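# Six arms lift marquee roof off posts onto table

## Task

Using the six arms, whose feet sit on the tabletop (z=+0.72 m) at about arm1 (x=+0.29, y=+0.65) facing -102 deg, arm2 (x=-0.22, y=+0.65) facing -85 deg, arm3 (x=-0.31, y=-0.65) facing +99 deg, arm4 (x=+0.24, y=-0.65) facing +83 deg, arm5 (x=-0.70, y=-0.07) facing +8 deg and arm6 (x=+0.70, y=+0.08) facing +166 deg (headings measured counter-clockwise from +x in the scene frame), lift the roof of the marquee clear of its four posts and set it down low on the table. It must stay there with no arm holding it: open the grippers and pull the arms away at the end. Every other object on the table should stay where it was, upright and not leaning; anything shifted, tilted or toppled counts against the result.

## Robot and tools

Setup. Six identical i2rt Big YAM arms (arm1 to arm6) stand on one table. Each has six revolute joints, a two-finger gripper and a wrist camera (armN_cam_wrist) that, with joints 1 and 6 at 0 and the hand level and pointing ahead, sits above the hand looking toward the fingertips. Two fixed room cameras exist: cam_high and cam_low. Reach is roughly 1.0 m from the joint-1 axis. Rigid objects must never leave the work area; a loose object may occasionally get a brief external nudge.

Frame. A single scene frame is shared: origin on the floor, +z up, metres. Foot positions and headings in the task are approximate. The hand point is midway between the fingertips; its z axis runs along the fingers and the fingers close along its y axis. No result line prints foot poses.

execute_actions. Argument actions is a list holding exactly one action or nothing (empty list = just read state and images). The action is an object keyed by arm name (arm1..arm6); each arm takes a joints object whose keys are joint1_rad..joint6_rad and gripper_m. Every value is an absolute target for that one joint, not an offset, in radians (gripper in metres of fingertip gap). Omitted joints or arms are not reset: they may keep pushing toward an earlier target. All named motions start at once and may finish at different moments; joints move at unequal speeds, so the hand can sweep a wide, curved path. Optional cameras lists which images to return (names above, or all; null or omitted = all; [] = none). Any unknown key or out-of-range number rejects the whole call and nothing moves.

Joint ranges (tolerance counted as reached in brackets): joint1_rad -2.879..2.879 (0.045), rotation about the foot, positive counter-clockwise from above, 0 = arm extends along its foot heading. joint2_rad 0..3.141 (0.14), shoulder; 0 = upper arm roughly level pointing back, increasing raises it then tips it forward. joint3_rad 0..3.019 (0.09), elbow; 0 = folded, increasing opens. joint4_rad -1.692..1.57 (0.055), hand pitch, positive tilts fingers up. joint5_rad -1.57..1.57 (0.03), sideways hand swing, positive toward the arm's right. joint6_rad -2.094..2.094 (0.035), hand roll, positive clockwise viewed from behind. gripper_m 0..0.093 (0.003); grip force tops out near 50 to 62 N per pad, lower on some units.

wait: seconds 0 to 10; commands nothing new, the simulation keeps running, and it returns the same output as an empty action.

zoom_image: camera (one camera name) and region [x0, y0, x1, y1] in pixels from the top-left corner, at most 504 x 504; works only on cameras that returned full images in the latest result.

finished_scene: scene (integer 1 or 2) closes the current scene irreversibly after the last command has been held, reports success, and gives the next task. Replying without any tool call also ends everything. Before closing, the roof must rest on the table by itself with grippers open and arms withdrawn.

Results. Each result gives every arm's state plus the requested images; a pictures line names the cameras in image order. joint_positions are measured angles. joint torques list the drive output per arm joint (gripper excluded); they carry per-unit offset, scale and noise, are nonzero in free air, and friction can fake or mask load, so read them loosely. joint_status tells how each commanded motion of the last accepted action ended: off_target (stopped short, may still push), contact_stop or time_out (target dropped, joint holds where it stopped, except that after time_out a joint may keep a target near its position and go on pushing; on_its_own will list it, and it moves if freed). To relieve such a push, command the joint's reported position. A target barely different from the current angle may produce no motion. A line saying joint command not followed, often with a cause line, means a built-in self/inter-arm collision check blocked that arm's joint targets (its gripper target still runs); those joints read not_followed and may be retried on every later action until new targets pass or the path clears. Empty calls never show this line. on_its_own describes anything not commanded this call; held at is the held target, not the actual angle. A joint bearing a load will sag.

Safety. The arms do not stop on contact and can press hard. Two robots pressing hard together ends the run as a failure, and a hard impact may too. Nothing reports arm-to-arm contact, and the collision check can react late and ignores fingers, gripper housings and wrist cameras, so plan clearance yourself. Objects touching arms do not count as contact. Arms do not synchronise; a slow or blocked arm does not pause the others, so a shared lift of the roof needs careful coordination to avoid tilting or dropping it. Avoid drops, slips, slams and heavy pushing.

Heat. Holding loads heats motors, also between calls. A MOTOR HOT warning appears at 85 C; at 100 C the whole arm including its gripper goes limp until cooled, reported as an OVER-TEMPERATURE FAULT and as limit_stop_at_motor_heat in that arm's joint_status for named keys not at target; resend those targets afterwards. If any result reports a stop, the remaining execute_actions, wait and finished_scene calls in that same reply are skipped. Some heat persists into the next scene. Shorter robot motion is better.

Each tool is called after "Request:" by a JSON object that holds its "api" and its "payload".

## Session

Request:
{"api": "execute_actions", "payload": {"actions": []}}

Scene clock: 0.00 s.
Joint torques (N m, as the arm reports them, + toward a larger angle): no reading
arm1.joint_positions: joint1_rad=+0.260 joint2_rad=+0.405 joint3_rad=+0.535 joint4_rad=-1.237 joint5_rad=+0.194 joint6_rad=-0.388 gripper_m=+0.095
arm1.joint_status: not commanded
arm1.hand: x=+0.2734 y=+0.4589 z=+0.9429 quat_wxyz=(-0.059, -0.523, -0.817, +0.238) (m; scene frame)
arm2.joint_positions: joint1_rad=-0.341 joint2_rad=+0.525 joint3_rad=+0.404 joint4_rad=-1.011 joint5_rad=-0.241 joint6_rad=+0.302 gripper_m=+0.095
arm2.joint_status: not commanded
arm2.hand: x=-0.2334 y=+0.4358 z=+0.9328 quat_wxyz=(-0.237, -0.834, -0.496, +0.055) (m; scene frame)
arm3.joint_positions: joint1_rad=+0.094 joint2_rad=+0.351 joint3_rad=+0.649 joint4_rad=-1.406 joint5_rad=+0.295 joint6_rad=+0.506 gripper_m=+0.094
arm3.joint_status: not commanded
arm3.hand: x=-0.2955 y=-0.4819 z=+1.0381 quat_wxyz=(-0.223, +0.549, -0.791, -0.149) (m; scene frame)
arm4.joint_positions: joint1_rad=-0.213 joint2_rad=+0.469 joint3_rad=+0.485 joint4_rad=-1.098 joint5_rad=-0.151 joint6_rad=-0.534 gripper_m=+0.094
arm4.joint_status: not commanded
arm4.hand: x=+0.2816 y=-0.4418 z=+0.9638 quat_wxyz=(-0.201, +0.766, -0.591, -0.156) (m; scene frame)
arm5.joint_positions: joint1_rad=+0.385 joint2_rad=+0.416 joint3_rad=+0.610 joint4_rad=-1.302 joint5_rad=+0.084 joint6_rad=+0.233 gripper_m=+0.094
arm5.joint_status: not commanded
arm5.hand: x=-0.5319 y=+0.0069 z=+0.9651 quat_wxyz=(-0.235, +0.124, -0.963, -0.047) (m; scene frame)
arm6.joint_positions: joint1_rad=-0.299 joint2_rad=+0.495 joint3_rad=+0.462 joint4_rad=-1.050 joint5_rad=-0.284 joint6_rad=-0.187 gripper_m=+0.095
arm6.joint_status: not commanded
arm6.hand: x=+0.4877 y=+0.1423 z=+0.9222 quat_wxyz=(+0.046, +0.955, -0.120, -0.266) (m; scene frame)
pictures: arm1_cam_wrist, arm2_cam_wrist, arm3_cam_wrist, arm4_cam_wrist, arm5_cam_wrist, arm6_cam_wrist, cam_high, cam_low
Images, in order (width x height): arm1_cam_wrist 504x504, arm2_cam_wrist 504x504, arm3_cam_wrist 504x504, arm4_cam_wrist 504x504, arm5_cam_wrist 504x504, arm6_cam_wrist 504x504, cam_high 504x504, cam_low 504x504.

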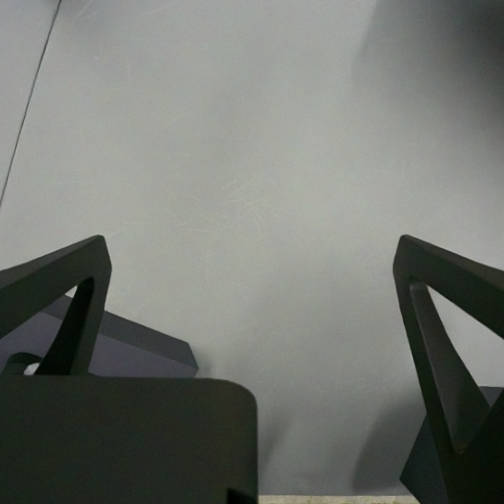

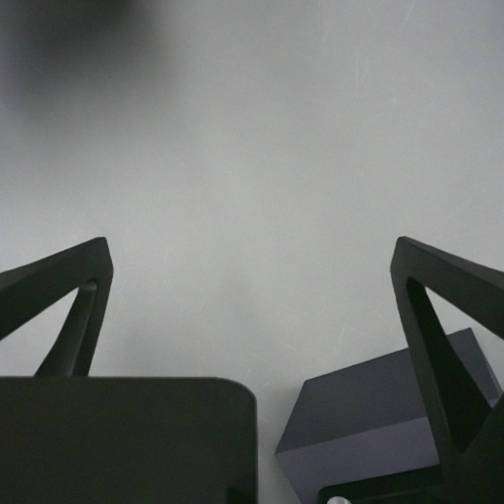

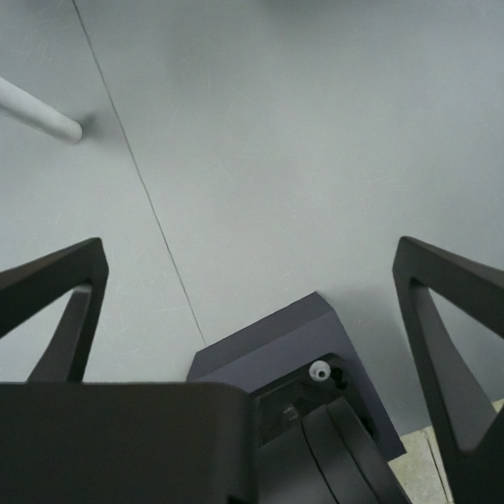

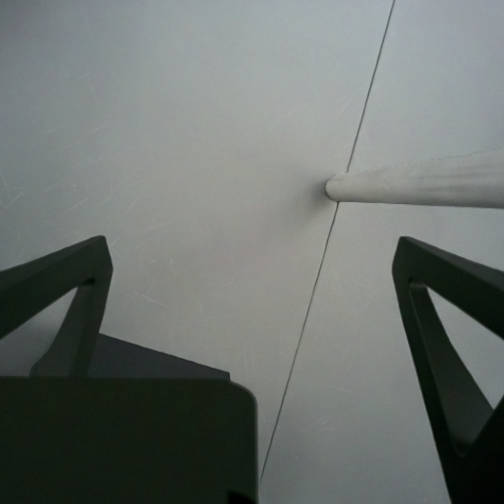

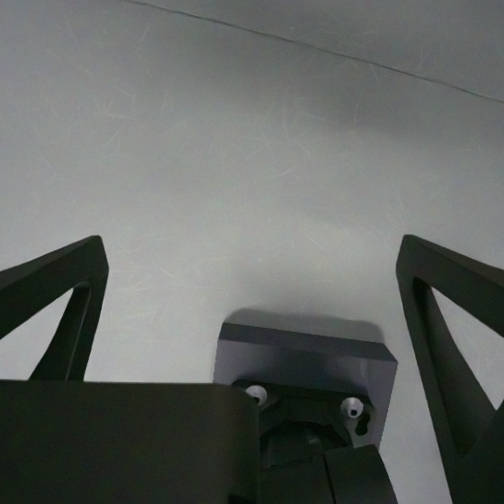

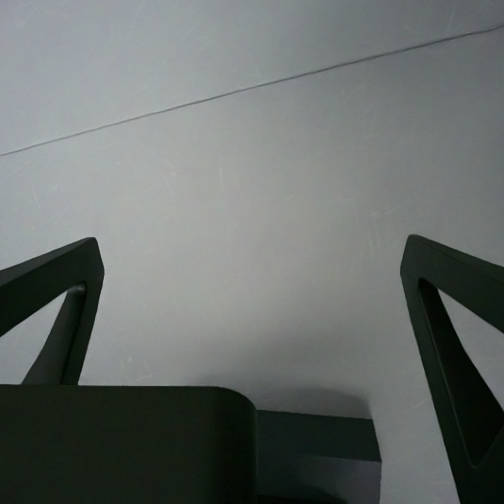

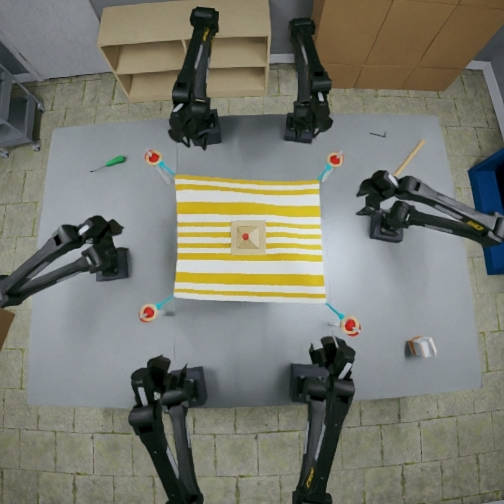

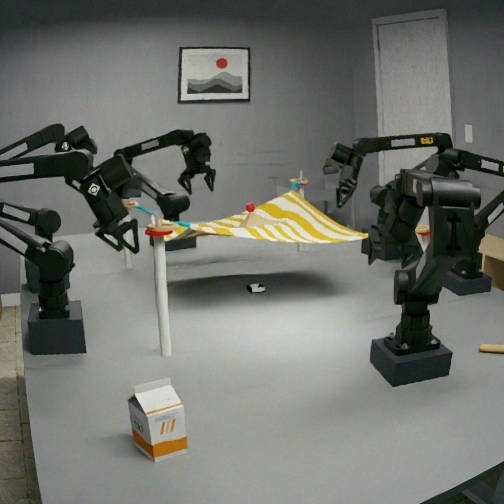

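Request:
{"api": "zoom_image", "payload": {"camera": "cam_low", "region": [100, 160, 340, 370]}}

Request:
{"api": "zoom_image", "payload": {"camera": "cam_high", "region": [120, 130, 380, 350]}}

Region (100, 160, 340, 370) of cam_low's 504x504 image, scaled by 2.100, with more detail than that image has; it fills the top 441 rows of this view, and the rest is white.

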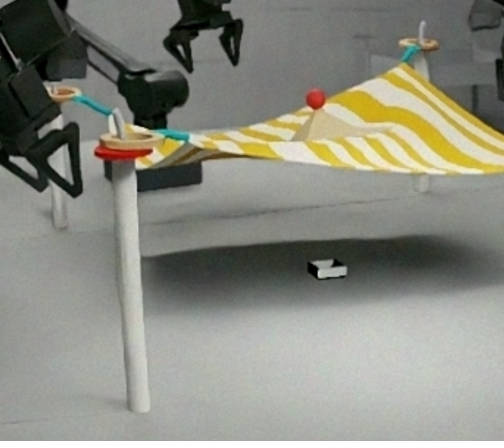

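Region (120, 130, 380, 350) of cam_high's 504x504 image, scaled by 1.938, with more detail than that image has; it fills the top 426 rows of this view, and the rest is white.

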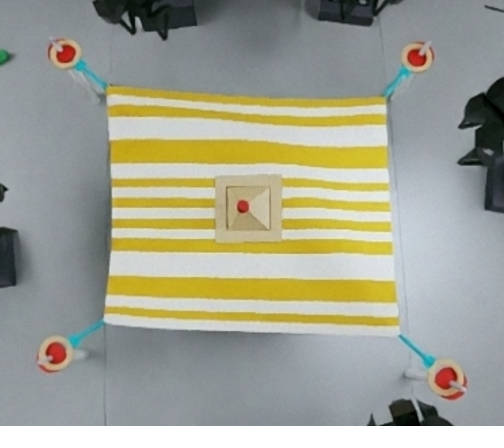

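Request:
{"api": "execute_actions", "payload": {"actions": [{"arm5":{"joints":{"joint4_rad":-0.5}},"arm6":{"joints":{"joint3_rad":0.9}},"arm1":{"joints":{"joint2_rad":0.15}},"arm2":{"joints":{"joint5_rad":0.0,"joint6_rad":0}},"arm3":{"joints":{"joint3_rad":1.0}},"arm4":{"joints":{"joint3_rad":1.0}}}], "cameras": ["cam_low"]}}

Scene clock: 60.80 s.
Joint torques (N m, as the arm reports them, + toward a larger angle): arm1=[-0.51  3.8  11.85  1.78  0.01  0.17] | arm2=[-2.69  1.46 12.06  1.64  0.14 -0.11] | arm3=[-0.37  4.06 12.72  1.69  0.19 -0.05] | arm4=[-0.48  3.62 10.57  1.56  0.08 -0.07] | arm5=[-0.61  2.59 14.02  3.17  0.03  0.04] | arm6=[ 0.33 -0.39 14.81  1.99 -0.07  0.05]
arm1.joint_positions: joint1_rad=+0.260 joint2_rad=+0.145 joint3_rad=+0.535 joint4_rad=-1.237 joint5_rad=+0.194 joint6_rad=-0.388 gripper_m=+0.095
arm1.joint_status: all done
arm1.hand: x=+0.2719 y=+0.4756 z=+0.9842 quat_wxyz=(-0.135, -0.513, -0.778, +0.335) (m; scene frame)
arm2.joint_positions: joint1_rad=-0.341 joint2_rad=+0.525 joint3_rad=+0.404 joint4_rad=-1.011 joint5_rad=-0.003 joint6_rad=+0.009 gripper_m=+0.095
arm2.joint_status: all done
arm2.hand: x=-0.2730 y=+0.4436 z=+0.9278 quat_wxyz=(-0.136, -0.774, -0.597, +0.161) (m; scene frame)
arm3.joint_positions: joint1_rad=+0.094 joint2_rad=+0.351 joint3_rad=+0.963 joint4_rad=-1.406 joint5_rad=+0.295 joint6_rad=+0.506 gripper_m=+0.094
arm3.joint_status: all done
arm3.hand: x=-0.2971 y=-0.4739 z=+1.1889 quat_wxyz=(-0.277, +0.503, -0.767, -0.287) (m; scene frame)
arm4.joint_positions: joint1_rad=-0.213 joint2_rad=+0.469 joint3_rad=+0.967 joint4_rad=-1.098 joint5_rad=-0.151 joint6_rad=-0.534 gripper_m=+0.094
arm4.joint_status: all done
arm4.hand: x=+0.2946 y=-0.4042 z=+1.2178 quat_wxyz=(-0.413, +0.709, -0.524, -0.228) (m; scene frame)
arm5.joint_positions: joint1_rad=+0.385 joint2_rad=+0.416 joint3_rad=+0.610 joint4_rad=-0.524 joint5_rad=+0.084 joint6_rad=+0.233 gripper_m=+0.094
arm5.joint_status: all done
arm5.hand: x=-0.4265 y=+0.0657 z=+1.1067 quat_wxyz=(-0.559, +0.087, -0.804, -0.180) (m; scene frame)
arm6.joint_positions: joint1_rad=-0.299 joint2_rad=+0.495 joint3_rad=+0.863 joint4_rad=-1.051 joint5_rad=-0.284 joint6_rad=-0.187 gripper_m=+0.095
arm6.joint_status: all done
arm6.hand: x=+0.4431 y=+0.1651 z=+1.1322 quat_wxyz=(-0.026, +0.895, -0.082, -0.438) (m; scene frame)
pictures: cam_low
Images, in order (width x height): cam_low 504x504.

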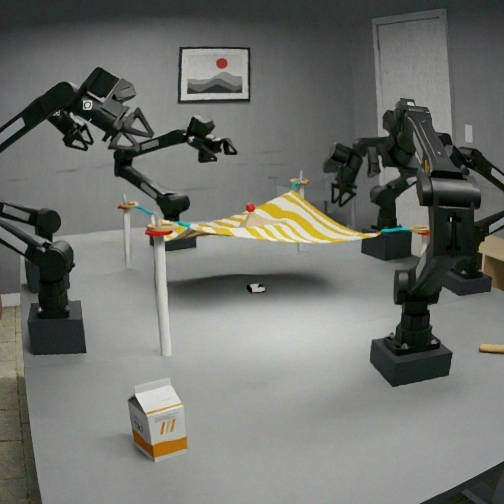

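Request:
{"api": "execute_actions", "payload": {"actions": [{"arm1":{"joints":{"joint1_rad":0.53,"joint3_rad":1.4,"joint4_rad":-1.65,"joint5_rad":0,"joint6_rad":0}},"arm2":{"joints":{"joint1_rad":-0.64,"joint3_rad":1.45,"joint4_rad":-1.65,"joint5_rad":0,"joint6_rad":0}},"arm3":{"joints":{"joint1_rad":0.23,"joint3_rad":1.4,"joint4_rad":-1.65,"joint5_rad":0,"joint6_rad":0}},"arm4":{"joints":{"joint1_rad":-0.385,"joint3_rad":1.4,"joint4_rad":-1.65,"joint5_rad":0,"joint6_rad":0}},"arm5":{"joints":{"joint1_rad":0,"joint4_rad":-1.3}},"arm6":{"joints":{"joint1_rad":0.2,"joint4_rad":-1.5}}}], "cameras": []}}

Request:
{"api": "execute_actions", "payload": {"actions": [{"arm1":{"joints":{"joint2_rad":1.05}},"arm2":{"joints":{"joint2_rad":1.1}},"arm3":{"joints":{"joint2_rad":1.1}},"arm4":{"joints":{"joint2_rad":1.05}}}], "cameras": ["arm1_cam_wrist","arm2_cam_wrist","arm3_cam_wrist","arm4_cam_wrist","cam_high","cam_low"]}}

Scene clock: 103.77 s.
Joint torques (N m, as the arm reports them, + toward a larger angle): arm1=[ 0.4   9.14  6.21  1.56 -0.16  0.27] | arm2=[-3.36  3.82 10.37  1.62  0.11 -0.13] | arm3=[ 0.48  7.7   9.31  1.08 -0.19 -0.13] | arm4=[-0.92  7.41  7.96  0.53  0.26  0.05] | arm5=[-1.52  3.33 13.36  0.96  0.12  0.08] | arm6=[ 1.1   0.46 14.27  0.92 -0.13  0.03]
arm1.joint_positions: joint1_rad=+0.522 joint2_rad=+0.146 joint3_rad=+1.378 joint4_rad=-1.640 joint5_rad=+0.003 joint6_rad=-0.009 gripper_m=+0.095
arm1.joint_status: all done
arm1.hand: x=+0.2924 y=+0.6378 z=+1.2847 quat_wxyz=(-0.447, -0.477, -0.688, +0.316) (m; scene frame)
arm2.joint_positions: joint1_rad=-0.632 joint2_rad=+0.525 joint3_rad=+1.413 joint4_rad=-1.639 joint5_rad=-0.002 joint6_rad=+0.007 gripper_m=+0.095
arm2.joint_status: all done
arm2.hand: x=-0.3036 y=+0.5172 z=+1.3256 quat_wxyz=(-0.198, -0.802, -0.451, +0.338) (m; scene frame)
arm3.joint_positions: joint1_rad=+0.223 joint2_rad=+0.348 joint3_rad=+1.372 joint4_rad=-1.633 joint5_rad=+0.004 joint6_rad=+0.008 gripper_m=+0.094
arm3.joint_status: all done
arm3.hand: x=-0.3387 y=-0.5660 z=+1.3240 quat_wxyz=(-0.265, +0.723, -0.512, -0.380) (m; scene frame)
arm4.joint_positions: joint1_rad=-0.378 joint2_rad=+0.465 joint3_rad=+1.375 joint4_rad=-1.631 joint5_rad=-0.003 joint6_rad=-0.015 gripper_m=+0.094
arm4.joint_status: all done
arm4.hand: x=+0.3022 y=-0.5336 z=+1.3108 quat_wxyz=(-0.353, +0.478, -0.775, -0.214) (m; scene frame)
arm5.joint_positions: joint1_rad=+0.003 joint2_rad=+0.416 joint3_rad=+0.610 joint4_rad=-1.287 joint5_rad=+0.084 joint6_rad=+0.233 gripper_m=+0.094
arm5.joint_status: all done
arm5.hand: x=-0.5118 y=-0.0620 z=+0.9666 quat_wxyz=(-0.246, -0.062, -0.967, -0.005) (m; scene frame)
arm6.joint_positions: joint1_rad=+0.189 joint2_rad=+0.495 joint3_rad=+0.863 joint4_rad=-1.492 joint5_rad=-0.284 joint6_rad=-0.187 gripper_m=+0.095
arm6.joint_status: all done
arm6.hand: x=+0.5152 y=+0.0349 z=+1.0680 quat_wxyz=(+0.114, +0.961, +0.111, -0.226) (m; scene frame)
pictures: none
No camera images: the call's "cameras" was empty. Leave "cameras" out to get every camera's image.

Scene clock: 105.30 s.
Joint torques (N m, as the arm reports them, + toward a larger angle): arm1=[ 0.75 -5.09  9.89  0.62 -0.16  0.25] | arm2=[-3.31 -5.42 11.48  0.75  0.09 -0.13] | arm3=[ 0.42 -7.66 12.94  0.16 -0.18 -0.1 ] | arm4=[-1.14 -5.19  9.39 -0.05  0.24  0.04] | arm5=[-1.35  3.52 13.27  0.85  0.09  0.04] | arm6=[ 1.11  0.47 14.28  0.93 -0.13  0.04]
arm1.joint_positions: joint1_rad=+0.522 joint2_rad=+1.063 joint3_rad=+1.388 joint4_rad=-1.643 joint5_rad=+0.003 joint6_rad=-0.009 gripper_m=+0.095
arm1.joint_status: all done
arm1.hand: x=+0.3997 y=+0.3468 z=+1.1461 quat_wxyz=(-0.101, -0.564, -0.816, +0.072) (m; scene frame)
arm2.joint_positions: joint1_rad=-0.632 joint2_rad=+1.114 joint3_rad=+1.427 joint4_rad=-1.642 joint5_rad=-0.002 joint6_rad=+0.007 gripper_m=+0.095
arm2.joint_status: all done
arm2.hand: x=-0.3984 y=+0.3561 z=+1.1941 quat_wxyz=(-0.060, -0.866, -0.488, +0.096) (m; scene frame)
arm3.joint_positions: joint1_rad=+0.223 joint2_rad=+1.107 joint3_rad=+1.372 joint4_rad=-1.635 joint5_rad=+0.004 joint6_rad=+0.008 gripper_m=+0.094
arm3.joint_status: all done
arm3.hand: x=-0.4215 y=-0.3389 z=+1.1738 quat_wxyz=(-0.059, +0.813, -0.574, -0.082) (m; scene frame)
arm4.joint_positions: joint1_rad=-0.378 joint2_rad=+1.054 joint3_rad=+1.381 joint4_rad=-1.634 joint5_rad=-0.003 joint6_rad=-0.014 gripper_m=+0.094
arm4.joint_status: all done
arm4.hand: x=+0.3880 y=-0.3678 z=+1.1895 quat_wxyz=(-0.112, +0.520, -0.843, -0.071) (m; scene frame)
arm5.joint_positions: joint1_rad=+0.003 joint2_rad=+0.416 joint3_rad=+0.610 joint4_rad=-1.287 joint5_rad=+0.084 joint6_rad=+0.233 gripper_m=+0.094
arm5.joint_status: not commanded
arm5.hand: x=-0.5118 y=-0.0620 z=+0.9666 quat_wxyz=(-0.246, -0.062, -0.967, -0.005) (m; scene frame)
arm6.joint_positions: joint1_rad=+0.189 joint2_rad=+0.495 joint3_rad=+0.863 joint4_rad=-1.492 joint5_rad=-0.284 joint6_rad=-0.187 gripper_m=+0.095
arm6.joint_status: not commanded
arm6.hand: x=+0.5152 y=+0.0349 z=+1.0680 quat_wxyz=(+0.114, +0.961, +0.111, -0.226) (m; scene frame)
pictures: arm1_cam_wrist, arm2_cam_wrist, arm3_cam_wrist, arm4_cam_wrist, cam_high, cam_low
Images, in order (width x height): arm1_cam_wrist 504x504, arm2_cam_wrist 504x504, arm3_cam_wrist 504x504, arm4_cam_wrist 504x504, cam_high 504x504, cam_low 504x504.

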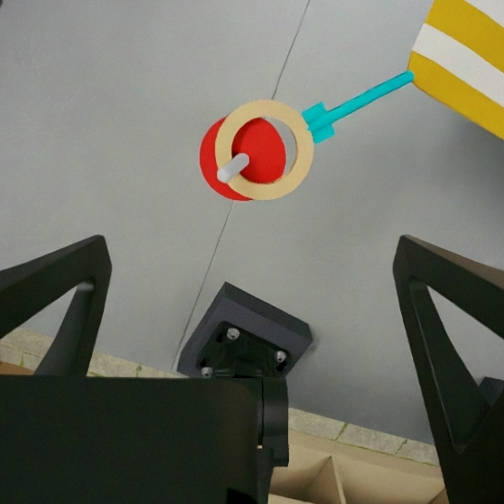

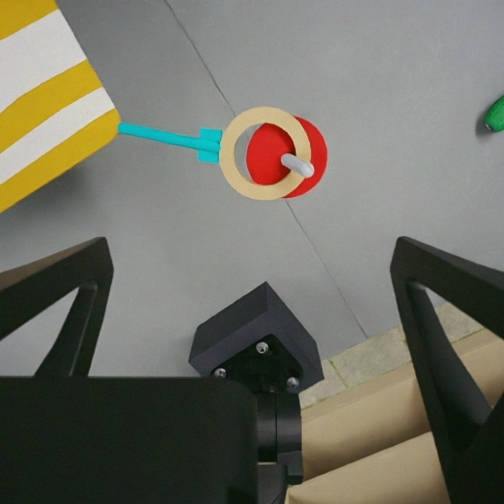

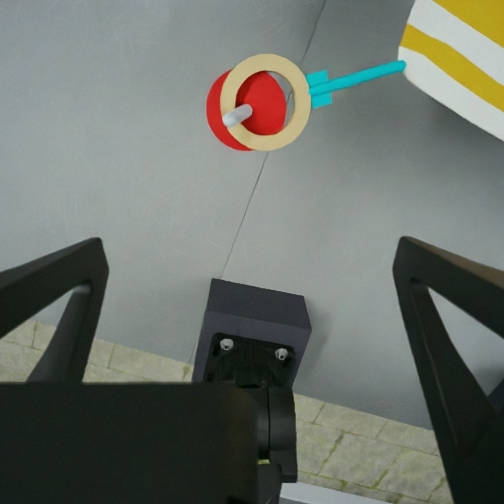

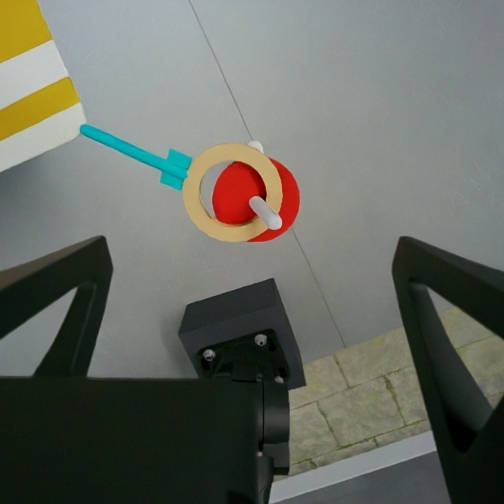

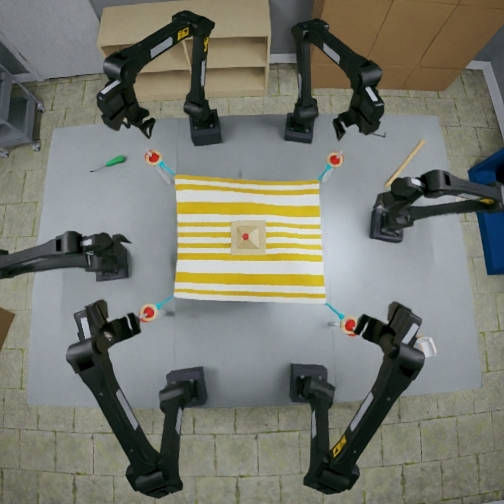

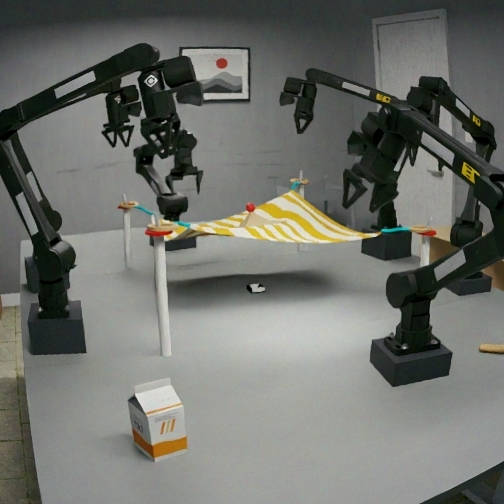

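Request:
{"api": "execute_actions", "payload": {"actions": [{"arm1":{"joints":{"joint1_rad":0.357,"joint2_rad":1.245,"joint3_rad":1.39,"joint4_rad":-1.69}},"arm2":{"joints":{"joint1_rad":-0.527,"joint2_rad":1.255,"joint3_rad":1.37,"joint4_rad":-1.675}},"arm3":{"joints":{"joint1_rad":0.078,"joint2_rad":1.29,"joint3_rad":1.36,"joint4_rad":-1.63}},"arm4":{"joints":{"joint1_rad":-0.183,"joint2_rad":1.14,"joint3_rad":1.3,"joint4_rad":-1.69}}}], "cameras": ["arm1_cam_wrist","arm2_cam_wrist","arm3_cam_wrist","arm4_cam_wrist","cam_low"]}}

Scene clock: 141.73 s.
Joint torques (N m, as the arm reports them, + toward a larger angle): arm1=[-0.14 -8.67  9.69  0.09 -0.09  0.22] | arm2=[-2.55 -7.62  9.13  0.22  0.08 -0.12] | arm3=[ -0.19 -12.12  10.29   0.62  -0.08  -0.09] | arm4=[-0.95 -7.83  8.7  -0.34  0.22  0.07] | arm5=[-1.49  3.91 13.25  0.97  0.08  0.04] | arm6=[ 1.18  0.46 14.27  0.91 -0.13  0.04]
arm1.joint_positions: joint1_rad=+0.357 joint2_rad=+1.258 joint3_rad=+1.378 joint4_rad=-1.670 joint5_rad=+0.001 joint6_rad=-0.009 gripper_m=+0.095
arm1.joint_status: all done
joint sent to its limit — the command would take arm1.joint4_rad past its lower limit, so that joint was sent only as far as its limit.
arm1.hand: x=+0.3553 y=+0.3002 z=+1.0790 quat_wxyz=(-0.006, -0.635, -0.773, +0.005) (m; scene frame)
arm2.joint_positions: joint1_rad=-0.529 joint2_rad=+1.268 joint3_rad=+1.370 joint4_rad=-1.667 joint5_rad=-0.001 joint6_rad=+0.007 gripper_m=+0.095
arm2.joint_status: all done
arm2.hand: x=-0.3741 y=+0.3250 z=+1.1201 quat_wxyz=(-0.002, -0.845, -0.535, -0.006) (m; scene frame)
arm3.joint_positions: joint1_rad=+0.076 joint2_rad=+1.299 joint3_rad=+1.359 joint4_rad=-1.635 joint5_rad=+0.002 joint6_rad=+0.007 gripper_m=+0.094
arm3.joint_status: all done
arm3.hand: x=-0.3823 y=-0.2916 z=+1.1058 quat_wxyz=(+0.001, +0.773, -0.635, +0.001) (m; scene frame)
arm4.joint_positions: joint1_rad=-0.183 joint2_rad=+1.149 joint3_rad=+1.291 joint4_rad=-1.673 joint5_rad=-0.001 joint6_rad=-0.013 gripper_m=+0.094
arm4.joint_status: all done
arm4.hand: x=+0.3300 y=-0.3472 z=+1.1234 quat_wxyz=(-0.016, +0.605, -0.796, -0.014) (m; scene frame)
arm5.joint_positions: joint1_rad=+0.003 joint2_rad=+0.416 joint3_rad=+0.610 joint4_rad=-1.287 joint5_rad=+0.084 joint6_rad=+0.233 gripper_m=+0.094
arm5.joint_status: not commanded
arm5.hand: x=-0.5118 y=-0.0620 z=+0.9666 quat_wxyz=(-0.246, -0.062, -0.967, -0.005) (m; scene frame)
arm6.joint_positions: joint1_rad=+0.189 joint2_rad=+0.495 joint3_rad=+0.863 joint4_rad=-1.492 joint5_rad=-0.284 joint6_rad=-0.187 gripper_m=+0.095
arm6.joint_status: not commanded
arm6.hand: x=+0.5152 y=+0.0349 z=+1.0680 quat_wxyz=(+0.114, +0.961, +0.111, -0.226) (m; scene frame)
pictures: arm1_cam_wrist, arm2_cam_wrist, arm3_cam_wrist, arm4_cam_wrist, cam_low
Images, in order (width x height): arm1_cam_wrist 504x504, arm2_cam_wrist 504x504, arm3_cam_wrist 504x504, arm4_cam_wrist 504x504, cam_low 504x504.

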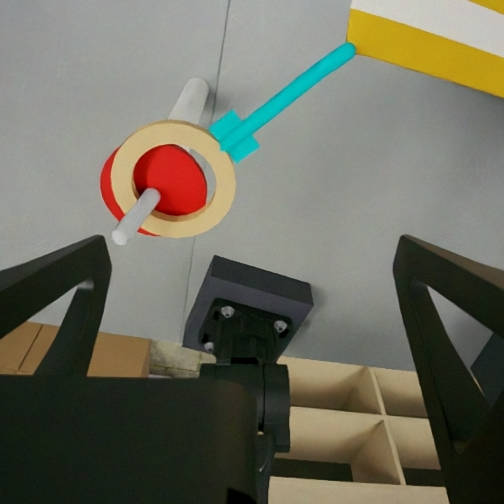

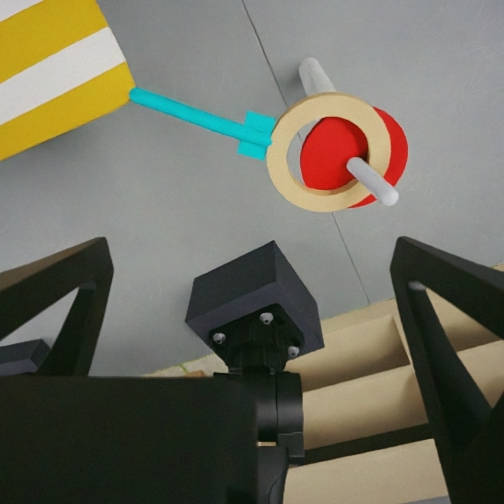

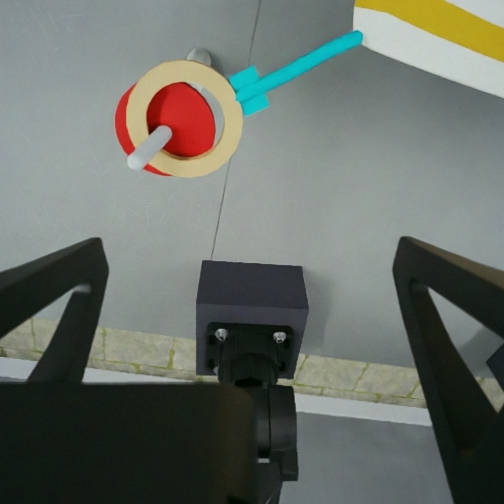

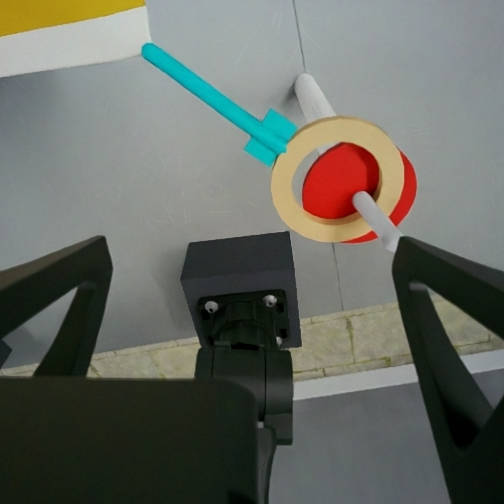

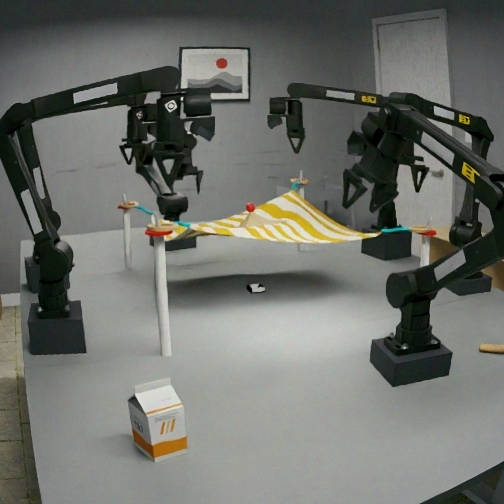

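Request:
{"api": "execute_actions", "payload": {"actions": [{"arm1":{"joints":{"joint1_rad":0.389,"joint2_rad":1.218,"joint3_rad":1.26,"joint4_rad":-1.6,"joint6_rad":0.94,"gripper_m":0.06}},"arm2":{"joints":{"joint1_rad":-0.537,"joint2_rad":1.204,"joint3_rad":1.234,"joint4_rad":-1.575,"joint6_rad":-1.31,"gripper_m":0.06}},"arm3":{"joints":{"joint2_rad":1.313,"joint3_rad":1.293,"joint4_rad":-1.54,"joint6_rad":1.13,"gripper_m":0.06}},"arm4":{"joints":{"joint1_rad":-0.216,"joint2_rad":1.132,"joint3_rad":1.2,"joint4_rad":-1.625,"joint6_rad":-0.98,"gripper_m":0.06}}}], "cameras": ["arm1_cam_wrist","arm2_cam_wrist","arm3_cam_wrist","arm4_cam_wrist","cam_low"]}}

Scene clock: 183.40 s.
Joint torques (N m, as the arm reports them, + toward a larger angle): arm1=[ 0.61 -7.03  9.25  0.85 -0.02  0.22] | arm2=[-3.19 -6.37  8.62  1.12 -0.03 -0.14] | arm3=[  0.   -10.73   9.55   1.05   0.02   0.07] | arm4=[-1.68 -6.64  8.33  0.64  0.13 -0.27] | arm5=[-1.57  3.39 13.23  0.9   0.13  0.02] | arm6=[ 1.14  0.48 14.29  0.92 -0.13  0.04]
arm1.joint_positions: joint1_rad=+0.380 joint2_rad=+1.224 joint3_rad=+1.254 joint4_rad=-1.614 joint5_rad=+0.001 joint6_rad=+0.930 gripper_m=+0.060
arm1.joint_status: all done
arm1.hand: x=+0.3593 y=+0.3203 z=+1.0431 quat_wxyz=(+0.009, -0.911, -0.412, -0.002) (m; scene frame)
arm2.joint_positions: joint1_rad=-0.529 joint2_rad=+1.212 joint3_rad=+1.241 joint4_rad=-1.588 joint5_rad=-0.001 joint6_rad=-1.301 gripper_m=+0.060
arm2.joint_status: all done
arm2.hand: x=-0.3661 y=+0.3416 z=+1.0896 quat_wxyz=(-0.005, -0.345, -0.939, -0.001) (m; scene frame)
arm3.joint_positions: joint1_rad=+0.076 joint2_rad=+1.308 joint3_rad=+1.300 joint4_rad=-1.557 joint5_rad=+0.002 joint6_rad=+1.122 gripper_m=+0.060
arm3.joint_status: all done
arm3.hand: x=-0.3836 y=-0.2853 z=+1.0803 quat_wxyz=(-0.001, +0.320, -0.948, -0.004) (m; scene frame)
arm4.joint_positions: joint1_rad=-0.205 joint2_rad=+1.134 joint3_rad=+1.196 joint4_rad=-1.642 joint5_rad=-0.001 joint6_rad=-0.965 gripper_m=+0.060
arm4.joint_status: all done
arm4.hand: x=+0.3321 y=-0.3632 z=+1.0910 quat_wxyz=(+0.004, +0.898, -0.441, -0.001) (m; scene frame)
arm5.joint_positions: joint1_rad=+0.003 joint2_rad=+0.416 joint3_rad=+0.610 joint4_rad=-1.287 joint5_rad=+0.084 joint6_rad=+0.233 gripper_m=+0.094
arm5.joint_status: not commanded
arm5.hand: x=-0.5118 y=-0.0620 z=+0.9666 quat_wxyz=(-0.246, -0.062, -0.967, -0.005) (m; scene frame)
arm6.joint_positions: joint1_rad=+0.189 joint2_rad=+0.495 joint3_rad=+0.863 joint4_rad=-1.492 joint5_rad=-0.284 joint6_rad=-0.187 gripper_m=+0.095
arm6.joint_status: not commanded
arm6.hand: x=+0.5152 y=+0.0349 z=+1.0680 quat_wxyz=(+0.114, +0.961, +0.111, -0.226) (m; scene frame)
pictures: arm1_cam_wrist, arm2_cam_wrist, arm3_cam_wrist, arm4_cam_wrist, cam_low
Images, in order (width x height): arm1_cam_wrist 504x504, arm2_cam_wrist 504x504, arm3_cam_wrist 504x504, arm4_cam_wrist 504x504, cam_low 504x504.

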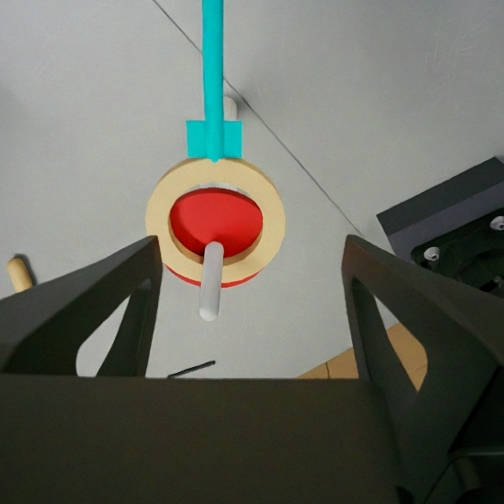

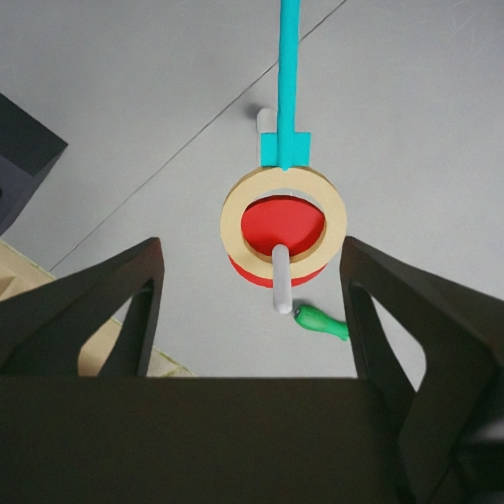

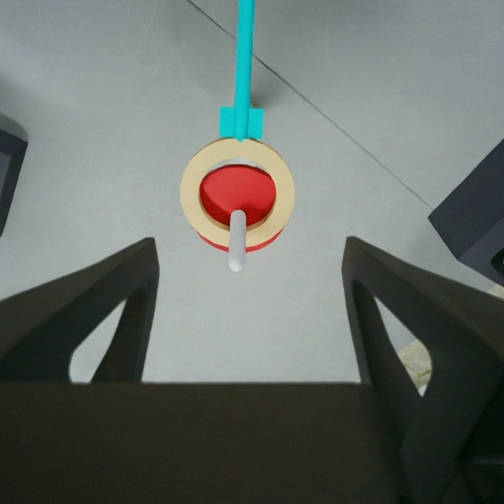

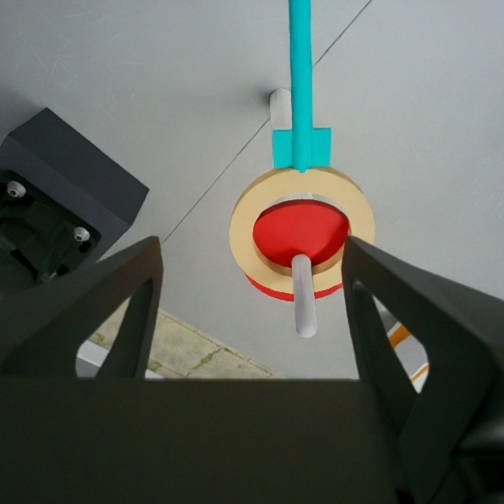

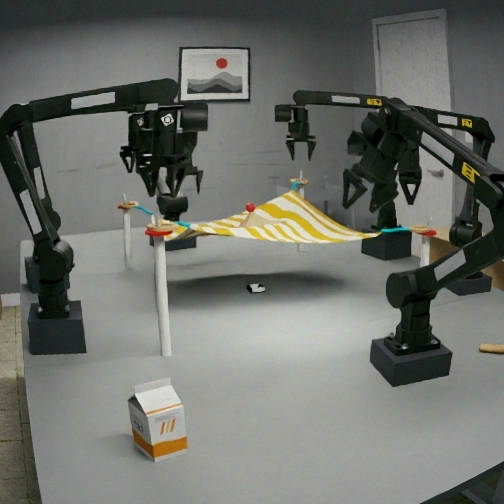

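Request:
{"api": "execute_actions", "payload": {"actions": [{"arm1":{"joints":{"joint2_rad":1.262,"joint3_rad":1.198,"joint4_rad":-1.475}},"arm2":{"joints":{"joint1_rad":-0.55,"joint2_rad":1.251,"joint3_rad":1.125,"joint4_rad":-1.413}},"arm3":{"joints":{"joint2_rad":1.352,"joint3_rad":1.082,"joint4_rad":-1.278}},"arm4":{"joints":{"joint2_rad":1.185,"joint3_rad":1.182,"joint4_rad":-1.542}}}], "cameras": ["arm1_cam_wrist","arm2_cam_wrist","arm3_cam_wrist","arm4_cam_wrist","cam_low"]}}

Scene clock: 219.40 s.
Joint torques (N m, as the arm reports them, + toward a larger angle): arm1=[ 0.63 -7.17  9.07  0.96 -0.05  0.24] | arm2=[-3.6  -5.43  8.68  1.17 -0.02 -0.14] | arm3=[  0.22 -12.56   9.58   1.05   0.     0.08] | arm4=[-0.94 -6.51  8.01  0.76  0.12 -0.29] | arm5=[-1.36  3.69 13.27  0.88  0.11  0.04] | arm6=[ 1.12  0.47 14.27  0.89 -0.13  0.04]
arm1.joint_positions: joint1_rad=+0.380 joint2_rad=+1.269 joint3_rad=+1.193 joint4_rad=-1.488 joint5_rad=+0.001 joint6_rad=+0.931 gripper_m=+0.060
arm1.joint_status: all done
arm1.hand: x=+0.3636 y=+0.2999 z=+1.0048 quat_wxyz=(+0.000, -0.911, -0.412, +0.000) (m; scene frame)
arm2.joint_positions: joint1_rad=-0.537 joint2_rad=+1.243 joint3_rad=+1.130 joint4_rad=-1.426 joint5_rad=-0.001 joint6_rad=-1.302 gripper_m=+0.060
arm2.joint_status: all done
arm2.hand: x=-0.3738 y=+0.3303 z=+1.0372 quat_wxyz=(-0.004, -0.348, -0.937, +0.009) (m; scene frame)
arm3.joint_positions: joint1_rad=+0.076 joint2_rad=+1.358 joint3_rad=+1.083 joint4_rad=-1.295 joint5_rad=+0.002 joint6_rad=+1.123 gripper_m=+0.060
arm3.joint_status: all done
arm3.hand: x=-0.3844 y=-0.2817 z=+0.9805 quat_wxyz=(+0.000, +0.319, -0.948, -0.001) (m; scene frame)
arm4.joint_positions: joint1_rad=-0.205 joint2_rad=+1.181 joint3_rad=+1.182 joint4_rad=-1.559 joint5_rad=-0.001 joint6_rad=-0.966 gripper_m=+0.060
arm4.joint_status: all done
arm4.hand: x=+0.3393 y=-0.3404 z=+1.0720 quat_wxyz=(-0.007, +0.898, -0.441, -0.003) (m; scene frame)
arm5.joint_positions: joint1_rad=+0.003 joint2_rad=+0.416 joint3_rad=+0.610 joint4_rad=-1.287 joint5_rad=+0.084 joint6_rad=+0.233 gripper_m=+0.094
arm5.joint_status: not commanded
arm5.hand: x=-0.5118 y=-0.0620 z=+0.9666 quat_wxyz=(-0.246, -0.062, -0.967, -0.005) (m; scene frame)
arm6.joint_positions: joint1_rad=+0.189 joint2_rad=+0.495 joint3_rad=+0.863 joint4_rad=-1.492 joint5_rad=-0.284 joint6_rad=-0.187 gripper_m=+0.095
arm6.joint_status: not commanded
arm6.hand: x=+0.5152 y=+0.0349 z=+1.0680 quat_wxyz=(+0.114, +0.961, +0.111, -0.226) (m; scene frame)
pictures: arm1_cam_wrist, arm2_cam_wrist, arm3_cam_wrist, arm4_cam_wrist, cam_low
Images, in order (width x height): arm1_cam_wrist 504x504, arm2_cam_wrist 504x504, arm3_cam_wrist 504x504, arm4_cam_wrist 504x504, cam_low 504x504.

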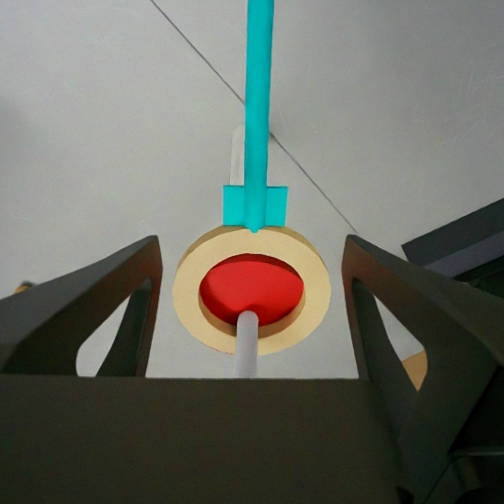

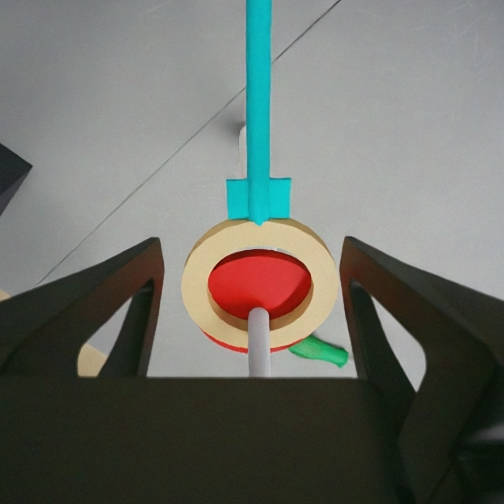

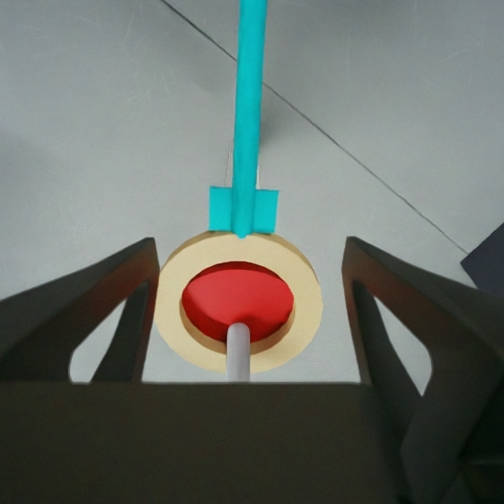

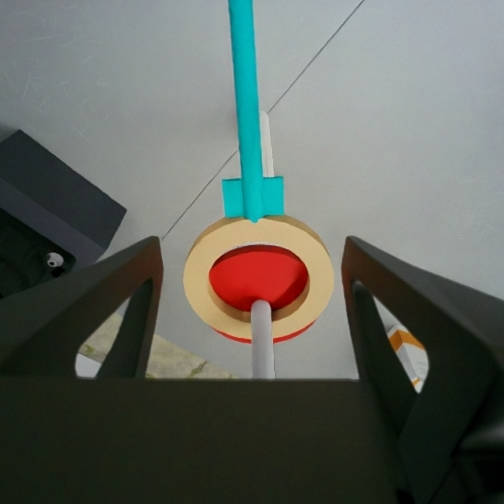

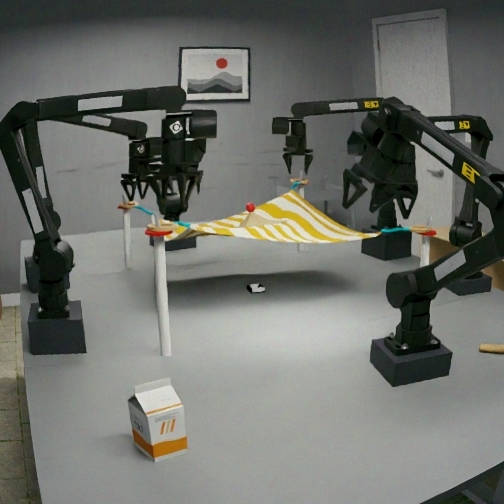

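Request:
{"api": "zoom_image", "payload": {"camera": "cam_low", "region": [100, 160, 220, 250]}}

Request:
{"api": "zoom_image", "payload": {"camera": "cam_low", "region": [260, 140, 450, 250]}}

Region (100, 160, 220, 250) of cam_low's 504x504 image, scaled by 4.200, with more detail than that image has; it fills the top 378 rows of this view, and the rest is white.

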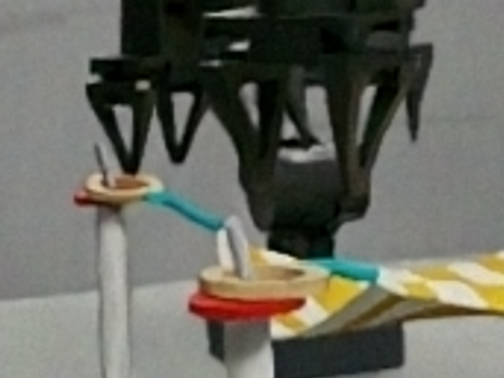

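Region (260, 140, 450, 250) of cam_low's 504x504 image, scaled by 2.653, with more detail than that image has; it fills the top 292 rows of this view, and the rest is white.

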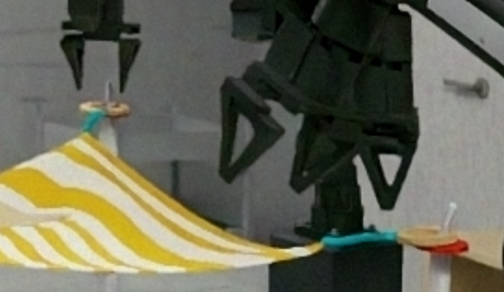

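Request:
{"api": "execute_actions", "payload": {"actions": [{"arm1":{"joints":{"joint2_rad":1.28,"joint3_rad":1.097,"joint4_rad":-1.36}},"arm2":{"joints":{"joint2_rad":1.268,"joint3_rad":1.022,"joint4_rad":-1.285}},"arm3":{"joints":{"joint2_rad":1.397,"joint3_rad":1.014,"joint4_rad":-1.172}},"arm4":{"joints":{"joint2_rad":1.192,"joint3_rad":1.06,"joint4_rad":-1.41}}}], "cameras": ["arm1_cam_wrist","arm2_cam_wrist","arm3_cam_wrist","arm4_cam_wrist","cam_low"]}}

Request:
{"api": "zoom_image", "payload": {"camera": "cam_low", "region": [100, 160, 220, 250]}}

Request:
{"api": "zoom_image", "payload": {"camera": "cam_low", "region": [260, 140, 450, 250]}}

Scene clock: 253.97 s.
Joint torques (N m, as the arm reports them, + toward a larger angle): arm1=[ 0.44 -7.35  9.29  0.92 -0.02  0.24] | arm2=[-3.6  -5.33  8.62  1.21 -0.02 -0.13] | arm3=[  0.   -12.39   9.08   0.99   0.02   0.08] | arm4=[-1.56 -6.89  8.34  0.8   0.14 -0.25] | arm5=[-1.1   3.21 13.31  0.93  0.14  0.04] | arm6=[ 1.11  0.45 14.27  0.92 -0.13  0.03]
arm1.joint_positions: joint1_rad=+0.380 joint2_rad=+1.281 joint3_rad=+1.091 joint4_rad=-1.374 joint5_rad=+0.001 joint6_rad=+0.931 gripper_m=+0.060
arm1.joint_status: all done
arm1.hand: x=+0.3634 y=+0.3013 z=+0.9622 quat_wxyz=(-0.001, -0.911, -0.412, +0.000) (m; scene frame)
arm2.joint_positions: joint1_rad=-0.537 joint2_rad=+1.254 joint3_rad=+1.026 joint4_rad=-1.298 joint5_rad=-0.001 joint6_rad=-1.302 gripper_m=+0.060
arm2.joint_status: all done
arm2.hand: x=-0.3733 y=+0.3306 z=+0.9947 quat_wxyz=(-0.004, -0.348, -0.937, +0.015) (m; scene frame)
arm3.joint_positions: joint1_rad=+0.076 joint2_rad=+1.397 joint3_rad=+1.020 joint4_rad=-1.189 joint5_rad=+0.002 joint6_rad=+1.123 gripper_m=+0.060
arm3.joint_status: all done
arm3.hand: x=-0.3852 y=-0.2784 z=+0.9438 quat_wxyz=(+0.000, +0.319, -0.948, -0.003) (m; scene frame)
arm4.joint_positions: joint1_rad=-0.205 joint2_rad=+1.185 joint3_rad=+1.054 joint4_rad=-1.428 joint5_rad=-0.001 joint6_rad=-0.966 gripper_m=+0.060
arm4.joint_status: all done
arm4.hand: x=+0.3387 y=-0.3419 z=+1.0223 quat_wxyz=(-0.007, +0.898, -0.441, -0.003) (m; scene frame)
arm5.joint_positions: joint1_rad=+0.003 joint2_rad=+0.416 joint3_rad=+0.610 joint4_rad=-1.287 joint5_rad=+0.084 joint6_rad=+0.233 gripper_m=+0.094
arm5.joint_status: not commanded
arm5.hand: x=-0.5118 y=-0.0620 z=+0.9666 quat_wxyz=(-0.246, -0.062, -0.967, -0.005) (m; scene frame)
arm6.joint_positions: joint1_rad=+0.189 joint2_rad=+0.495 joint3_rad=+0.863 joint4_rad=-1.492 joint5_rad=-0.284 joint6_rad=-0.187 gripper_m=+0.095
arm6.joint_status: not commanded
arm6.hand: x=+0.5152 y=+0.0349 z=+1.0680 quat_wxyz=(+0.114, +0.961, +0.111, -0.226) (m; scene frame)
pictures: arm1_cam_wrist, arm2_cam_wrist, arm3_cam_wrist, arm4_cam_wrist, cam_low
Images, in order (width x height): arm1_cam_wrist 504x504, arm2_cam_wrist 504x504, arm3_cam_wrist 504x504, arm4_cam_wrist 504x504, cam_low 504x504.

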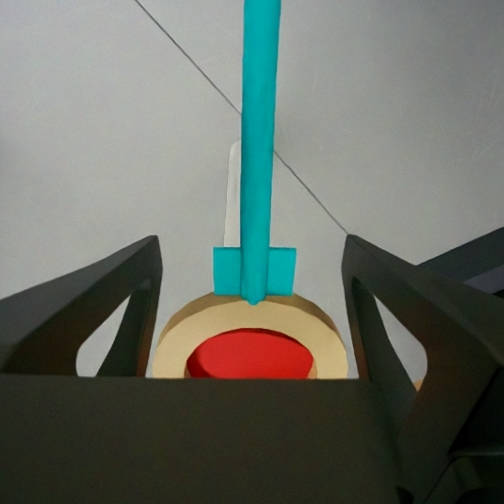

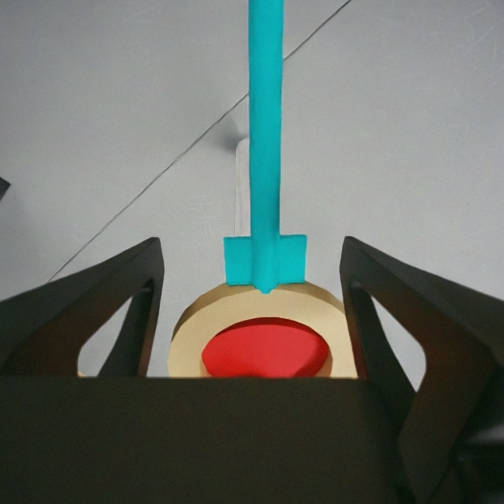

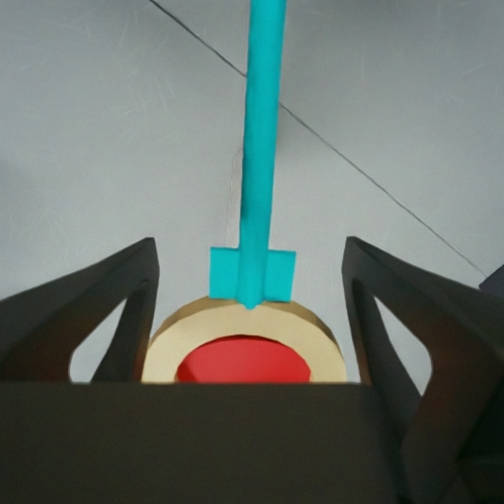

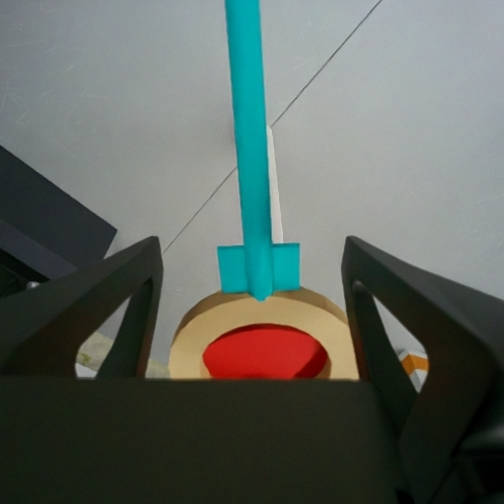

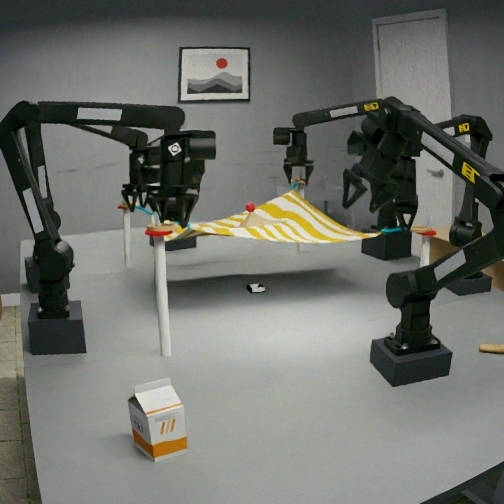

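Region (100, 160, 220, 250) of cam_low's 504x504 image, scaled by 4.200, with more detail than that image has; it fills the top 378 rows of this view, and the rest is white.

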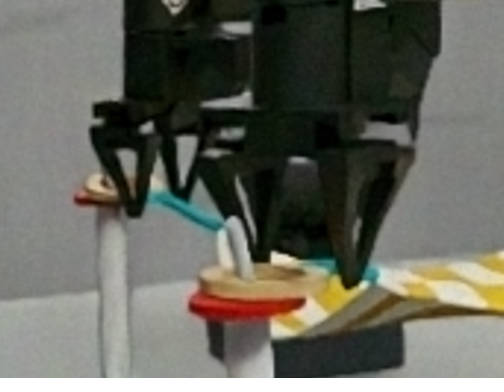

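Region (260, 140, 450, 250) of cam_low's 504x504 image, scaled by 2.653, with more detail than that image has; it fills the top 292 rows of this view, and the rest is white.

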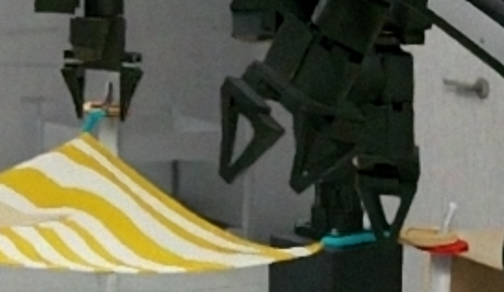

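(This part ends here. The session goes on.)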